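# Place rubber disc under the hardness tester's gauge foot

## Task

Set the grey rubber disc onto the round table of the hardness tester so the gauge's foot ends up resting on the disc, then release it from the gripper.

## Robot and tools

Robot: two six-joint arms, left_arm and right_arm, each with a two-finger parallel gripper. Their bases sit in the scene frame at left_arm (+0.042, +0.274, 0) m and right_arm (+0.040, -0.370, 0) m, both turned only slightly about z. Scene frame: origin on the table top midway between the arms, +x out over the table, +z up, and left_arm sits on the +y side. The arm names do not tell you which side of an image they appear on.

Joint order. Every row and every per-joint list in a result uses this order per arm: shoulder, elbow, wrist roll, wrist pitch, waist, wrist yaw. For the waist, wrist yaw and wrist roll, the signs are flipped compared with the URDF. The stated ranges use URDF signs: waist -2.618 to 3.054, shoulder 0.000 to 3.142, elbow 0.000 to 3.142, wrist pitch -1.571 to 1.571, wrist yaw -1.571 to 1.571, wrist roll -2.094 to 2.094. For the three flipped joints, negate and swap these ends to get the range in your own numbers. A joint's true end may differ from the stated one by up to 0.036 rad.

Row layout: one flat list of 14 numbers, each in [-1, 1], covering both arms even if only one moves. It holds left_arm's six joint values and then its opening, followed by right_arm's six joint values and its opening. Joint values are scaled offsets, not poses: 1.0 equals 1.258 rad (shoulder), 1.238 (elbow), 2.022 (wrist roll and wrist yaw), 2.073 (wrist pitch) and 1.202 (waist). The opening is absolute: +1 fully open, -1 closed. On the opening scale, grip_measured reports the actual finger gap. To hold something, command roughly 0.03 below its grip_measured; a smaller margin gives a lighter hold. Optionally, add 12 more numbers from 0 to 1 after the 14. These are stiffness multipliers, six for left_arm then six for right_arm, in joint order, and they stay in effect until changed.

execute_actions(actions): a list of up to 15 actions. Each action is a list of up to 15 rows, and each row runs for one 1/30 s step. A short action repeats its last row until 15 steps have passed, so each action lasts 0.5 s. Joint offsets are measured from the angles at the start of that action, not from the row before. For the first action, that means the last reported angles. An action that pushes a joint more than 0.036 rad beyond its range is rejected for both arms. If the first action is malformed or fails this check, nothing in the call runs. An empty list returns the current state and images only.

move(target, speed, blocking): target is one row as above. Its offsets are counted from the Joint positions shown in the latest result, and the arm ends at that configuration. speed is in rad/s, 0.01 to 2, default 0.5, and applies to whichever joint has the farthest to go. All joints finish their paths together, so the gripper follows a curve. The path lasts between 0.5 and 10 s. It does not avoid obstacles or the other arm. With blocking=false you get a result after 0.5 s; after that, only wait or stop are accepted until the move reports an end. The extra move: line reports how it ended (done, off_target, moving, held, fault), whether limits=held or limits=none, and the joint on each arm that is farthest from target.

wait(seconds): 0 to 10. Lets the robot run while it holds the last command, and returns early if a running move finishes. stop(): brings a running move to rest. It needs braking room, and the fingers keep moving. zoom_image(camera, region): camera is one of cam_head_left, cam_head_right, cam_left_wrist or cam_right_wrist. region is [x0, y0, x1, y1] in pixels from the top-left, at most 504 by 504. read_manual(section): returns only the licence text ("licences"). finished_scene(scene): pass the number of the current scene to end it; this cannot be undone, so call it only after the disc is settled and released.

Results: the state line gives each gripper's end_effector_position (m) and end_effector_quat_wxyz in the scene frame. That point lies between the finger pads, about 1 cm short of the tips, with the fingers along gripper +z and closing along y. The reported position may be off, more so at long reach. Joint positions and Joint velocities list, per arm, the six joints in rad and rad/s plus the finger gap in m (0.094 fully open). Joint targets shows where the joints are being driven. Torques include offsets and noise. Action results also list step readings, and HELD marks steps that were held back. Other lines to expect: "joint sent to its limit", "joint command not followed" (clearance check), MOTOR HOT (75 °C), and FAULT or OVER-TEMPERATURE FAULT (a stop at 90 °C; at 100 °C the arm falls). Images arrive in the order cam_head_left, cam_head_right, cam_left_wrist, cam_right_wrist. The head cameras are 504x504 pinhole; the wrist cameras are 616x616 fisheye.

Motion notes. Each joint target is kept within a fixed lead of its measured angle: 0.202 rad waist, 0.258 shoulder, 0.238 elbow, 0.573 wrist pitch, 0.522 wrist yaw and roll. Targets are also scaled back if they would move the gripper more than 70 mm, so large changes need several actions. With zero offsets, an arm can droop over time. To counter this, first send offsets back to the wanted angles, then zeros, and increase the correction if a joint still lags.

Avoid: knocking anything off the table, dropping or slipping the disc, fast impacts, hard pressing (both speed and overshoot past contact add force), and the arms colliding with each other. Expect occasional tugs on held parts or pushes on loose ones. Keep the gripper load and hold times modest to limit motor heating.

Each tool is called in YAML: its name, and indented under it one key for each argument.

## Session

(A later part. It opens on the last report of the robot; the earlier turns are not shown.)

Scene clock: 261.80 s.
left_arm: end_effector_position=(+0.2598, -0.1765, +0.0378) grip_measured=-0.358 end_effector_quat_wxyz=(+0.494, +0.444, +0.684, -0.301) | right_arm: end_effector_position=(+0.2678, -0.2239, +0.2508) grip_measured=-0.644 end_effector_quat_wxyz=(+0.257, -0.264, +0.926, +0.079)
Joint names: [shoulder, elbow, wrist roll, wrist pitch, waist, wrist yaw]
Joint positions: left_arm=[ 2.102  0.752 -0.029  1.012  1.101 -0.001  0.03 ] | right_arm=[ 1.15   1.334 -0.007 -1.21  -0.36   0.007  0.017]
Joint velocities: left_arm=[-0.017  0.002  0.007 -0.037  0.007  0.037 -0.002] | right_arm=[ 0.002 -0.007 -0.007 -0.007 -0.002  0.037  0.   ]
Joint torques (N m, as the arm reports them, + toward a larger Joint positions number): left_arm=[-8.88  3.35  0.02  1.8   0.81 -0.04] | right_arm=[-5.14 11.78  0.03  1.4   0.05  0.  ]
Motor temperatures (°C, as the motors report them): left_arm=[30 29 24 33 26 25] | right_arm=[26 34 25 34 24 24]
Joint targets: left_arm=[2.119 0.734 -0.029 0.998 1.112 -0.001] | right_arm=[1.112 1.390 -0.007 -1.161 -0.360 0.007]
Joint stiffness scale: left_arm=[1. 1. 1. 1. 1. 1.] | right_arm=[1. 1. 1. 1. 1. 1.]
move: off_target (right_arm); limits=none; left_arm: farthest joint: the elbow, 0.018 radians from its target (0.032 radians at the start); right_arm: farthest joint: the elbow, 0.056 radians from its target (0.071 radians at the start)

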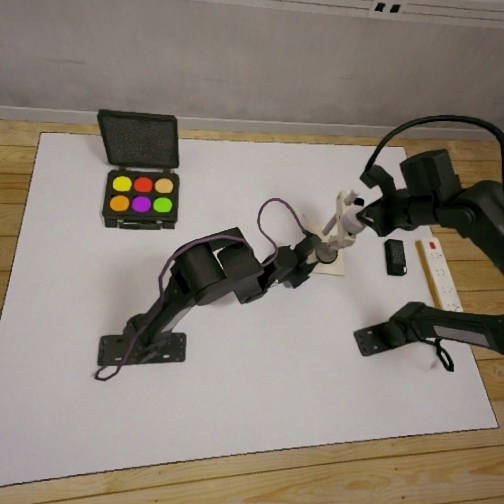

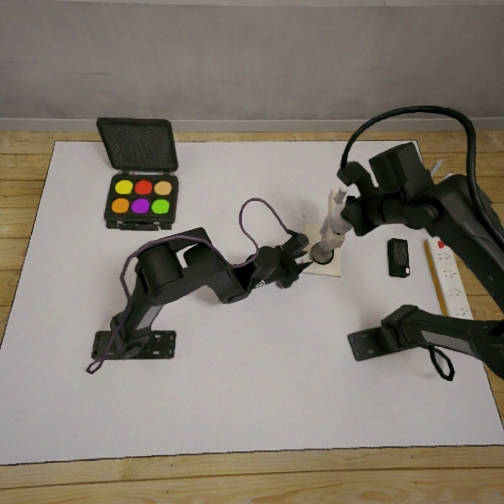

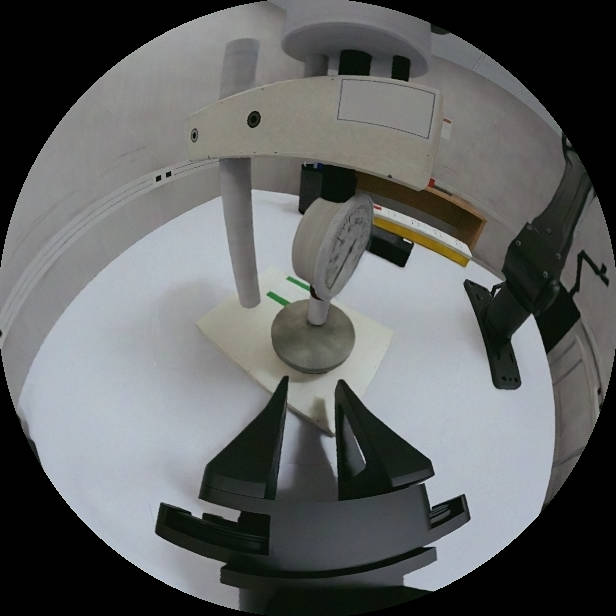

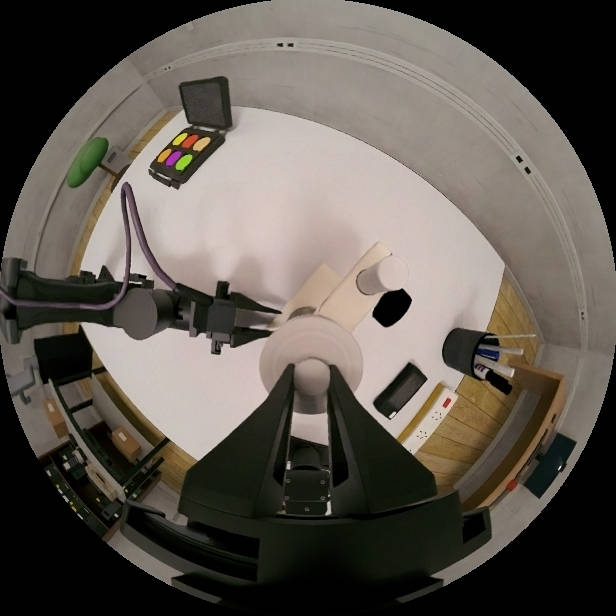

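execute_actions:
  actions:
    - [[0.014,0.015,0,-0.008,0.011,0,-0.36,-0.03,0.047,0,0.0236,0,0,-0.69],[0.016,0.025,0,-0.010,0.011,0,-0.36,-0.03,0.049,0,0.0236,0,0,-0.69],[0.019,0.031,0,-0.012,0.011,0,-0.36,-0.03,0.049,0,0.0236,0,0,-0.69],[0.022,0.037,0,-0.015,0.011,0,-0.36,-0.03,0.049,0,0.0236,0,0,-0.69],[0.025,0.043,0,-0.017,0.011,0,-0.36,-0.03,0.049,0,0.0236,0,0,-0.69],[0.028,0.049,0,-0.019,0.011,0,-0.36,-0.03,0.049,0,0.0236,0,0,-0.69],[0.031,0.055,0,-0.021,0.011,0,-0.36,-0.03,0.049,0,0.0236,0,0,-0.69],[0.034,0.061,0,-0.023,0.011,0,-0.36,-0.03,0.049,0,0.0236,0,0,-0.69],[0.036,0.067,0,-0.025,0.011,0,-0.36,-0.03,0.049,0,0.0236,0,0,-0.69],[0.039,0.073,0,-0.027,0.011,0,-0.36,-0.03,0.049,0,0.0236,0,0,-0.69],[0.042,0.079,0,-0.028,0.011,0,-0.36,-0.03,0.049,0,0.0236,0,0,-0.69],[0.044,0.085,0,-0.029,0.011,0,-0.36,-0.03,0.049,0,0.0236,0,0,-0.69],[0.047,0.093,0,-0.030,0.011,0,-0.36,-0.03,0.049,0,0.0236,0,0,-0.69]]

wait:
  seconds: 0.3

zoom_image:
  camera: "cam_left_wrist"
  region: [240, 280, 390, 420]

Scene clock: 269.13 s.
left_arm: end_effector_position=(+0.2658, -0.1954, +0.0387) grip_measured=-0.358 end_effector_quat_wxyz=(+0.495, +0.445, +0.682, -0.303) | right_arm: end_effector_position=(+0.2678, -0.2239, +0.2508) grip_measured=-0.644 end_effector_quat_wxyz=(+0.257, -0.264, +0.926, +0.079)
Joint names: [shoulder, elbow, wrist roll, wrist pitch, waist, wrist yaw]
Joint positions: left_arm=[ 2.143  0.838 -0.029  0.973  1.106 -0.001  0.03 ] | right_arm=[ 1.15   1.334 -0.007 -1.21  -0.36   0.007  0.017]
Joint velocities: left_arm=[ 0.032  0.09  -0.037 -0.051 -0.007  0.022 -0.001] | right_arm=[ 0.007  0.017 -0.095 -0.037  0.007 -0.007  0.   ]
Joint torques (N m, as the arm reports them, + toward a larger Joint positions number): left_arm=[-9.82  6.87  0.03  1.75  0.54 -0.05] | right_arm=[-5.1  12.2   0.03  1.42  0.04  0.  ]
Motor temperatures (°C, as the motors report them): left_arm=[30 29 24 33 26 25] | right_arm=[26 35 25 35 24 24]
Joint targets: left_arm=[2.161 0.867 -0.029 0.950 1.114 -0.001] | right_arm=[1.112 1.394 -0.007 -1.161 -0.360 0.007]
Joint stiffness scale: left_arm=[1. 1. 1. 1. 1. 1.] | right_arm=[1. 1. 1. 1. 1. 1.]
Step readings (joint positions):
0: left_arm=[2.102 0.752 -0.029 1.012 1.101 -0.001] | right_arm=[1.150 1.334 -0.007 -1.210 -0.360 0.007]
1: left_arm=[2.102 0.752 -0.029 1.012 1.101 -0.001] | right_arm=[1.150 1.334 -0.007 -1.210 -0.360 0.007]
2: left_arm=[2.102 0.752 -0.029 1.012 1.102 -0.001] | right_arm=[1.150 1.334 -0.007 -1.210 -0.360 0.007]
4: left_arm=[2.104 0.757 -0.029 1.007 1.104 -0.001] | right_arm=[1.150 1.334 -0.007 -1.210 -0.360 0.007]
8: left_arm=[2.120 0.789 -0.029 0.995 1.106 -0.001] | right_arm=[1.150 1.334 -0.007 -1.210 -0.360 0.007]
15: Joint positions above

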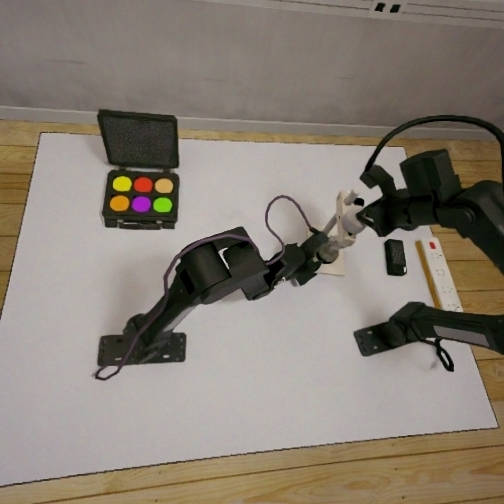

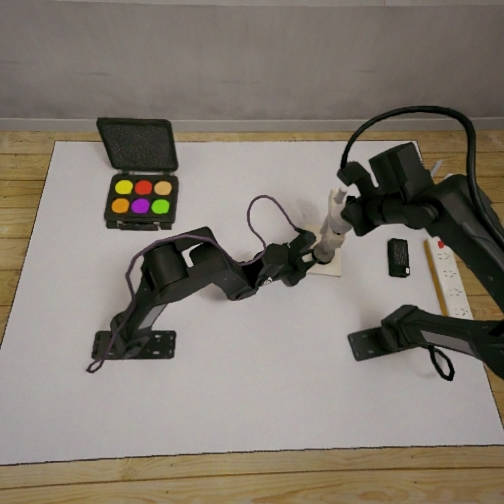

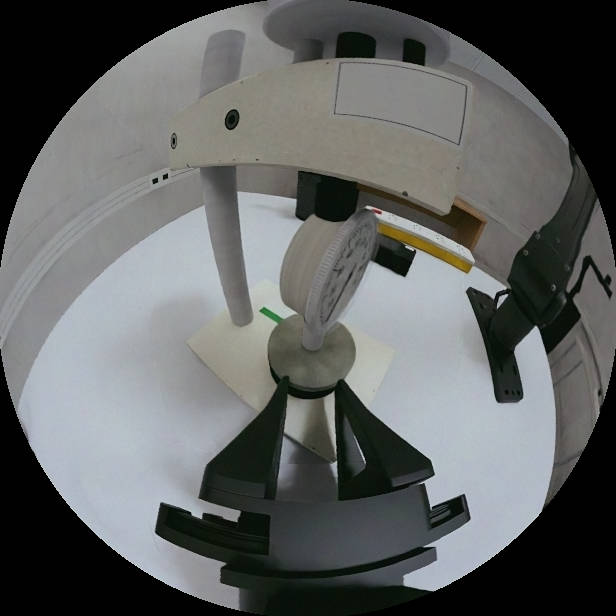

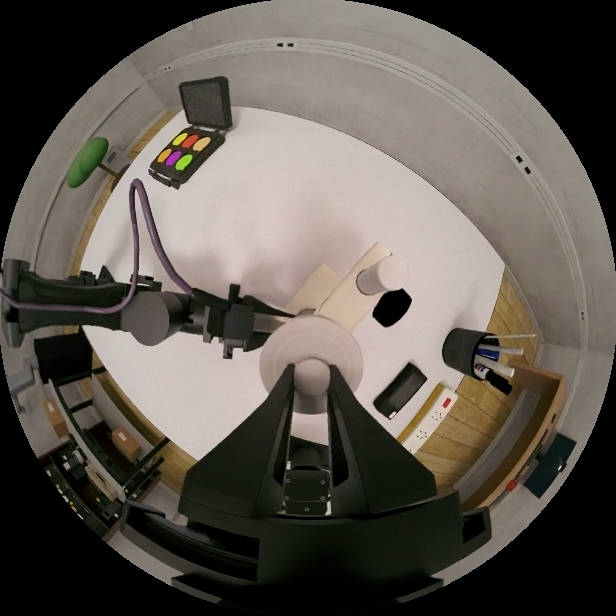

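Scene clock: 269.43 s.
left_arm: end_effector_position=(+0.2661, -0.1960, +0.0389) grip_measured=-0.358 end_effector_quat_wxyz=(+0.495, +0.445, +0.682, -0.303) | right_arm: end_effector_position=(+0.2678, -0.2239, +0.2508) grip_measured=-0.644 end_effector_quat_wxyz=(+0.257, -0.264, +0.926, +0.079)
Joint names: [shoulder, elbow, wrist roll, wrist pitch, waist, wrist yaw]
Joint positions: left_arm=[ 2.143  0.841 -0.029  0.969  1.106 -0.001  0.03 ] | right_arm=[ 1.15   1.334 -0.007 -1.21  -0.36   0.007  0.017]
Joint velocities: left_arm=[-0.022 -0.007  0.022  0.022  0.002 -0.007  0.001] | right_arm=[-0.017 -0.002  0.051 -0.022 -0.007  0.007 -0.001]
Joint torques (N m, as the arm reports them, + toward a larger Joint positions number): left_arm=[-9.22  7.16  0.02  1.75  0.58 -0.04] | right_arm=[-5.14 12.24  0.03  1.41 -0.01  0.  ]
Motor temperatures (°C, as the motors report them): left_arm=[30 29 24 33 26 25] | right_arm=[26 35 25 35 24 24]
Joint targets: left_arm=[2.161 0.867 -0.029 0.950 1.114 -0.001] | right_arm=[1.112 1.394 -0.007 -1.161 -0.360 0.007]
Joint stiffness scale: left_arm=[1. 1. 1. 1. 1. 1.] | right_arm=[1. 1. 1. 1. 1. 1.]
wait: 0.30 s; at rest by 0.23 s

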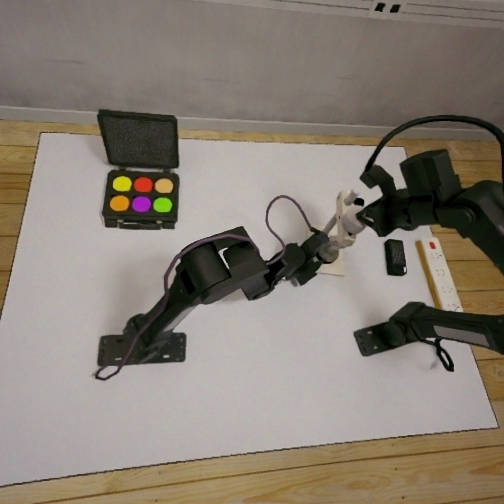

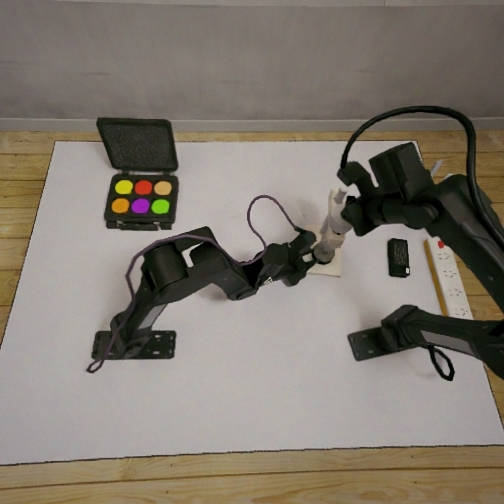

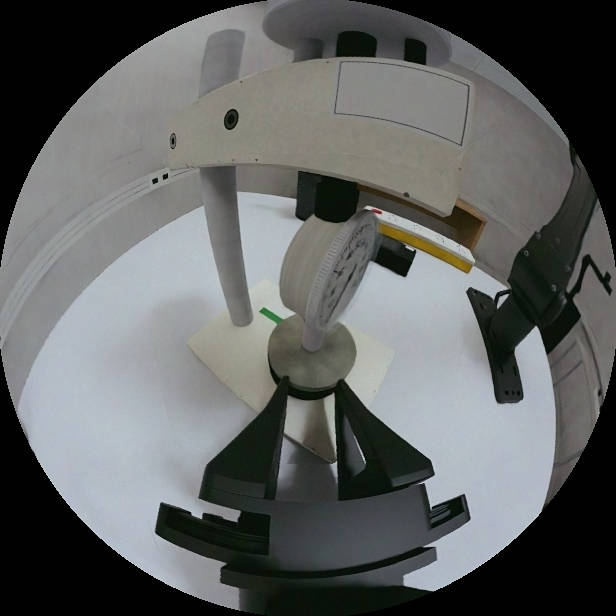

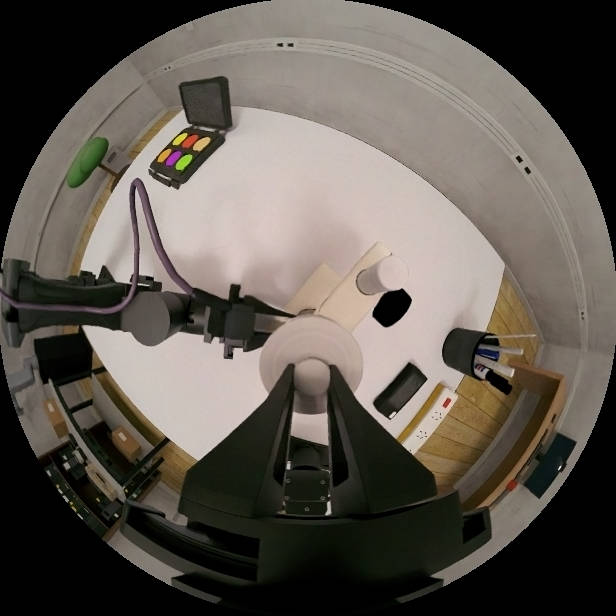

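Region (240, 280, 390, 420) of cam_left_wrist's 616x616 image, scaled by 3.360, with more detail than that image has; it fills the top 470 rows of this view, and the rest is white.

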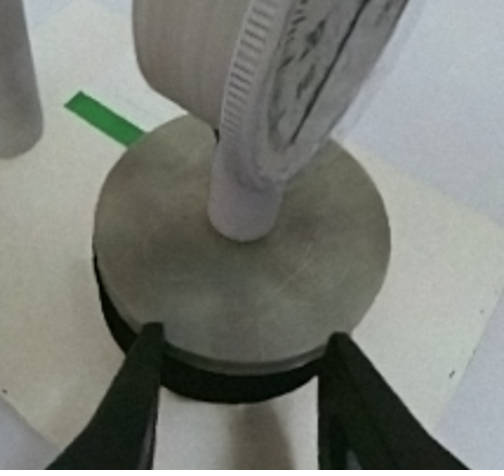

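execute_actions:
  actions:
    - [[0,0,0,0,0,0,-0.36,-0.03,0.040,0,0.023,0,0,-0.69],[0,0,0,0,0,0,-0.36,-0.03,0.032,0,0.023,0,0,-0.69],[0,0,0,0,0,0,-0.36,-0.03,0.025,0,0.023,0,0,-0.69],[0,0,0,0,0,0,-0.36,-0.03,0.019,0,0.022,0,0,-0.69],[0,0,0,0,0,0,-0.36,-0.03,0.015,0,0.021,0,0,-0.69],[0,0,0,0,0,0,-0.36,-0.029,0.012,0,0.02,0,0,-0.69],[0,0,0,0,0,0,-0.36,-0.027,0.009,0,0.019,0,0,-0.69],[0,0,0,0,0,0,-0.36,-0.025,0.006,0,0.017,0,0,-0.69],[0,0,0,0,0,0,-0.36,-0.022,0.003,0,0.015,0,0,-0.69],[0,0,0,0,0,0,-0.36,-0.019,0,0,0.013,0,0,-0.69],[0,0,0,0,0,0,-0.36,-0.015,-0.003,0,0.011,0,0,-0.69],[0,0,0,0,0,0,-0.36,-0.011,-0.006,0,0.009,0,0,-0.69],[0,0,0,0,0,0,-0.36,-0.007,-0.009,0,0.007,0,0,-0.69],[0,0,0,0,0,0,-0.36,-0.003,-0.011,0,0.005,0,0,-0.69],[0,0,0,0,0,0,-0.36,0,-0.013,0,0.003,0,0,-0.69]]
    - [[-0.02,-0.01,0,0.01,0,0,-0.36,0,0,0,0,0,0,-0.69],[-0.03,-0.025,0,0.015,0,0,-0.36,0,0,0,0,0,0,-0.69],[-0.04,-0.04,0,0.02,0,0,-0.36,0,0,0,0,0,0,-0.69],[-0.05,-0.055,0,0.025,0,0,-0.36,0,0,0,0,0,0,-0.64],[-0.06,-0.07,0,0.03,0,0,-0.36,0,0,0,0,0,0,-0.62],[-0.07,-0.085,0,0.035,0,0,-0.36,0,0,0,0,0,0,-0.6],[-0.08,-0.10,0,0.04,0,0,-0.36,0,0,0,0,0,0,-0.55],[-0.09,-0.115,0,0.045,0,0,-0.36,0,0,0,0,0,0,-0.4],[-0.10,-0.13,0,0.05,0,0,-0.36,0,0,0,0,0,0,-0.2]]

move:
  target: [-0.1,-0.1,0,0.02,0,0,-0.36,-0.03,0.15,0,-0.07,0,0,-0.2]
  speed: 0.4

Scene clock: 281.03 s.
left_arm: end_effector_position=(+0.2534, -0.1691, +0.0564) grip_measured=-0.358 end_effector_quat_wxyz=(+0.509, +0.439, +0.672, -0.312) | right_arm: end_effector_position=(+0.2676, -0.2241, +0.2468) grip_measured=-0.202 end_effector_quat_wxyz=(+0.254, -0.264, +0.927, +0.078)
Joint names: [shoulder, elbow, wrist roll, wrist pitch, waist, wrist yaw]
Joint positions: left_arm=[ 2.043  0.696 -0.029  1.056  1.106 -0.001  0.03 ] | right_arm=[ 1.15   1.32  -0.007 -1.204 -0.36   0.007  0.037]
Joint velocities: left_arm=[-0.012 -0.002  0.022  0.037 -0.002 -0.037  0.   ] | right_arm=[-0.002  0.012  0.066  0.007  0.022 -0.051 -0.001]
Joint torques (N m, as the arm reports them, + toward a larger Joint positions number): left_arm=[-11.9    3.64   0.02   2.    -0.07  -0.04] | right_arm=[-2.52  7.03  0.01  1.    0.03  0.  ]
Motor temperatures (°C, as the motors report them): left_arm=[30 30 24 33 26 25] | right_arm=[26 36 25 36 24 24]
Joint targets: left_arm=[2.018 0.680 -0.029 1.073 1.106 -0.001] | right_arm=[1.150 1.321 -0.007 -1.205 -0.360 0.007]
Joint stiffness scale: left_arm=[1. 1. 1. 1. 1. 1.] | right_arm=[1. 1. 1. 1. 1. 1.]
Step readings (joint positions; steps 1 to 15: 1st action; 16 to 30: 2nd action):
0: left_arm=[2.143 0.841 -0.029 0.969 1.106 -0.001] | right_arm=[1.150 1.334 -0.007 -1.210 -0.360 0.007]
1: left_arm=[2.143 0.841 -0.029 0.969 1.106 -0.001] | right_arm=[1.150 1.334 -0.007 -1.210 -0.360 0.007]
2: left_arm=[2.143 0.841 -0.029 0.969 1.106 -0.001] | right_arm=[1.150 1.334 -0.007 -1.210 -0.360 0.007]
4: left_arm=[2.143 0.841 -0.029 0.969 1.106 -0.001] | right_arm=[1.150 1.334 -0.007 -1.210 -0.360 0.007]
8: left_arm=[2.143 0.841 -0.029 0.969 1.106 -0.001] | right_arm=[1.150 1.330 -0.007 -1.209 -0.360 0.007]
15: left_arm=[2.143 0.841 -0.029 0.969 1.106 -0.001] | right_arm=[1.150 1.320 -0.007 -1.205 -0.360 0.007]
16: left_arm=[2.143 0.841 -0.029 0.970 1.106 -0.001] | right_arm=[1.150 1.320 -0.007 -1.205 -0.360 0.007]
17: left_arm=[2.143 0.840 -0.029 0.974 1.106 -0.001] | right_arm=[1.150 1.320 -0.007 -1.205 -0.360 0.007]
19: left_arm=[2.132 0.820 -0.029 0.985 1.106 -0.001] | right_arm=[1.150 1.320 -0.007 -1.205 -0.360 0.007]
23: left_arm=[2.081 0.746 -0.029 1.015 1.106 -0.001] | right_arm=[1.150 1.320 -0.007 -1.204 -0.360 0.007]
30: Joint positions above

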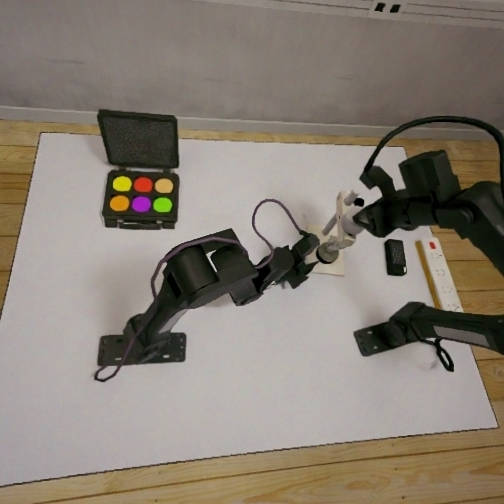

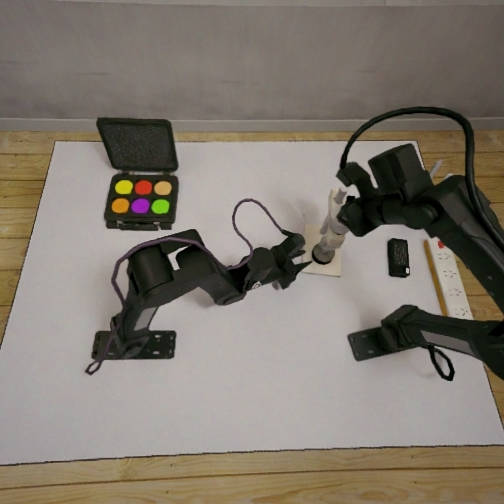

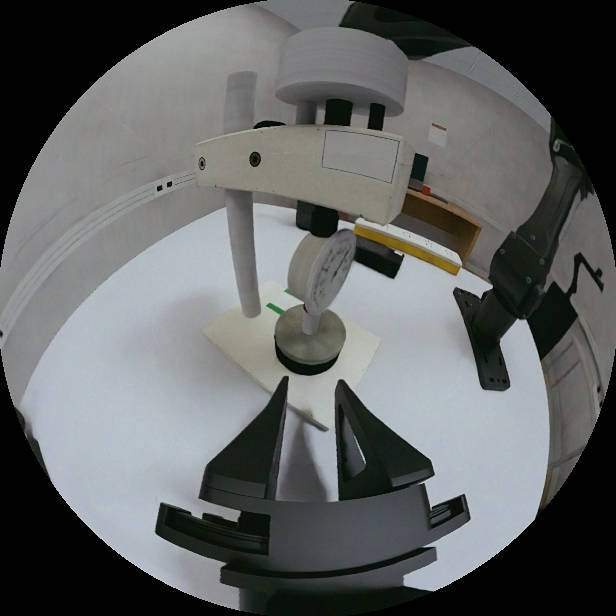

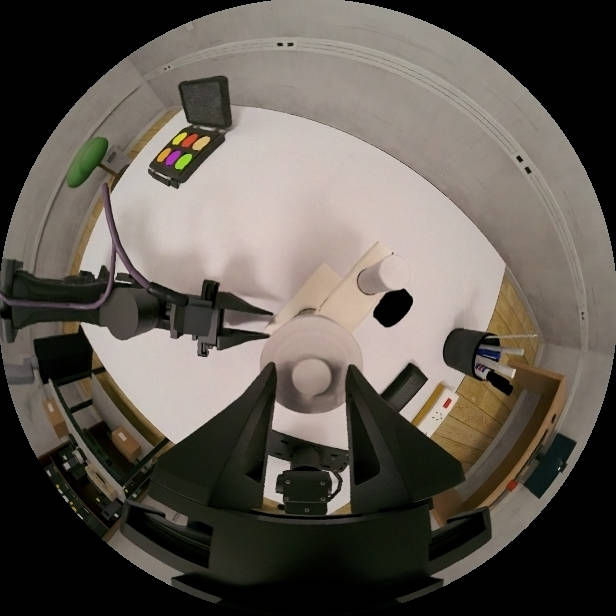

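Scene clock: 282.20 s.
left_arm: end_effector_position=(+0.2433, -0.1480, +0.0734) grip_measured=-0.358 end_effector_quat_wxyz=(+0.518, +0.434, +0.665, -0.318) | right_arm: end_effector_position=(+0.2559, -0.2314, +0.2993) grip_measured=-0.202 end_effector_quat_wxyz=(+0.292, -0.261, +0.916, +0.089)
Joint names: [shoulder, elbow, wrist roll, wrist pitch, waist, wrist yaw]
Joint positions: left_arm=[ 1.943  0.59  -0.029  1.088  1.106 -0.001  0.03 ] | right_arm=[ 1.122  1.494 -0.007 -1.321 -0.36   0.007  0.037]
Joint velocities: left_arm=[ 0.002 -0.002  0.066 -0.051 -0.002 -0.007 -0.002] | right_arm=[ 0.007 -0.017 -0.007  0.007 -0.027  0.022 -0.   ]
Joint torques (N m, as the arm reports them, + toward a larger Joint positions number): left_arm=[-10.69   3.31   0.02   2.03  -0.06  -0.03] | right_arm=[-2.52  7.51  0.02  0.89  0.01 -0.01]
Motor temperatures (°C, as the motors report them): left_arm=[30 30 24 33 26 25] | right_arm=[26 36 25 36 24 24]
Joint targets: left_arm=[1.918 0.572 -0.029 1.097 1.106 -0.001] | right_arm=[1.112 1.506 -0.007 -1.349 -0.360 0.007]
Joint stiffness scale: left_arm=[1. 1. 1. 1. 1. 1.] | right_arm=[1. 1. 1. 1. 1. 1.]
move: off_target (left_arm, right_arm); limits=none; left_arm: farthest joint: the shoulder, 0.026 radians from its target (0.126 radians at the start); right_arm: farthest joint: the wrist pitch, 0.028 radians from its target (0.145 radians at the start)

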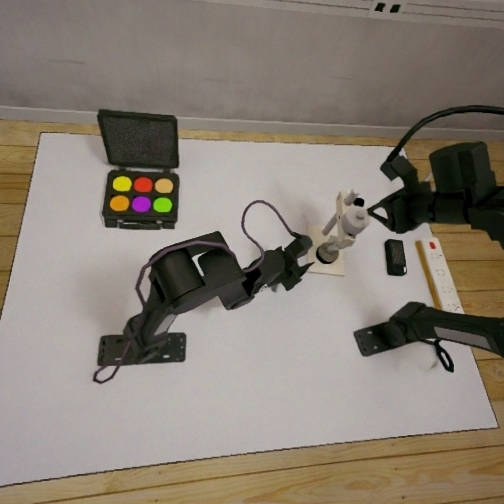

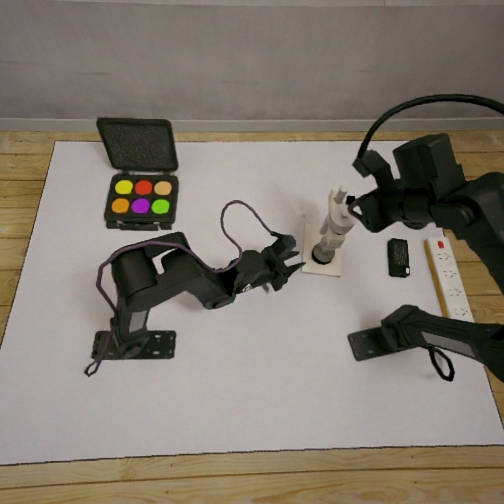

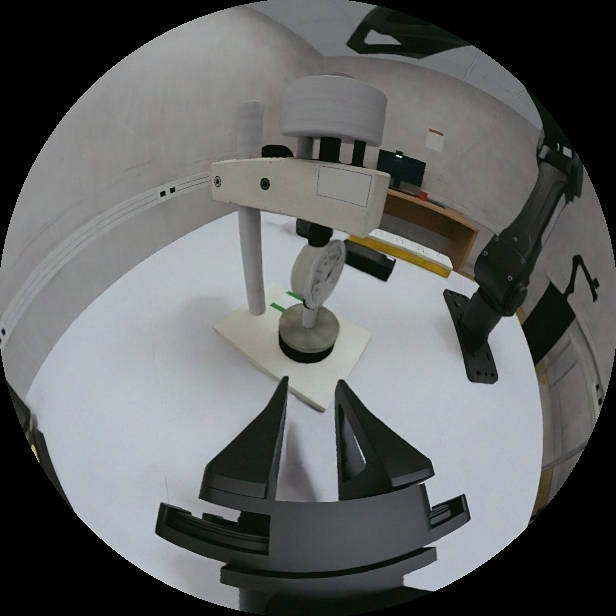

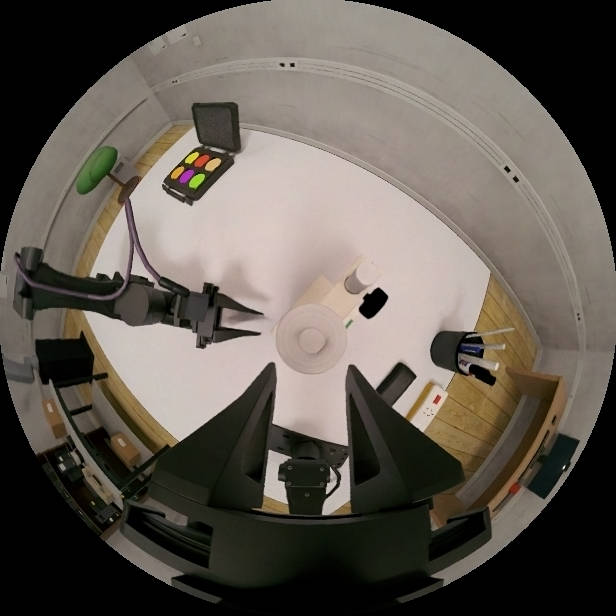

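finished_scene:
  scene: 1

The scene is finished: the task was done.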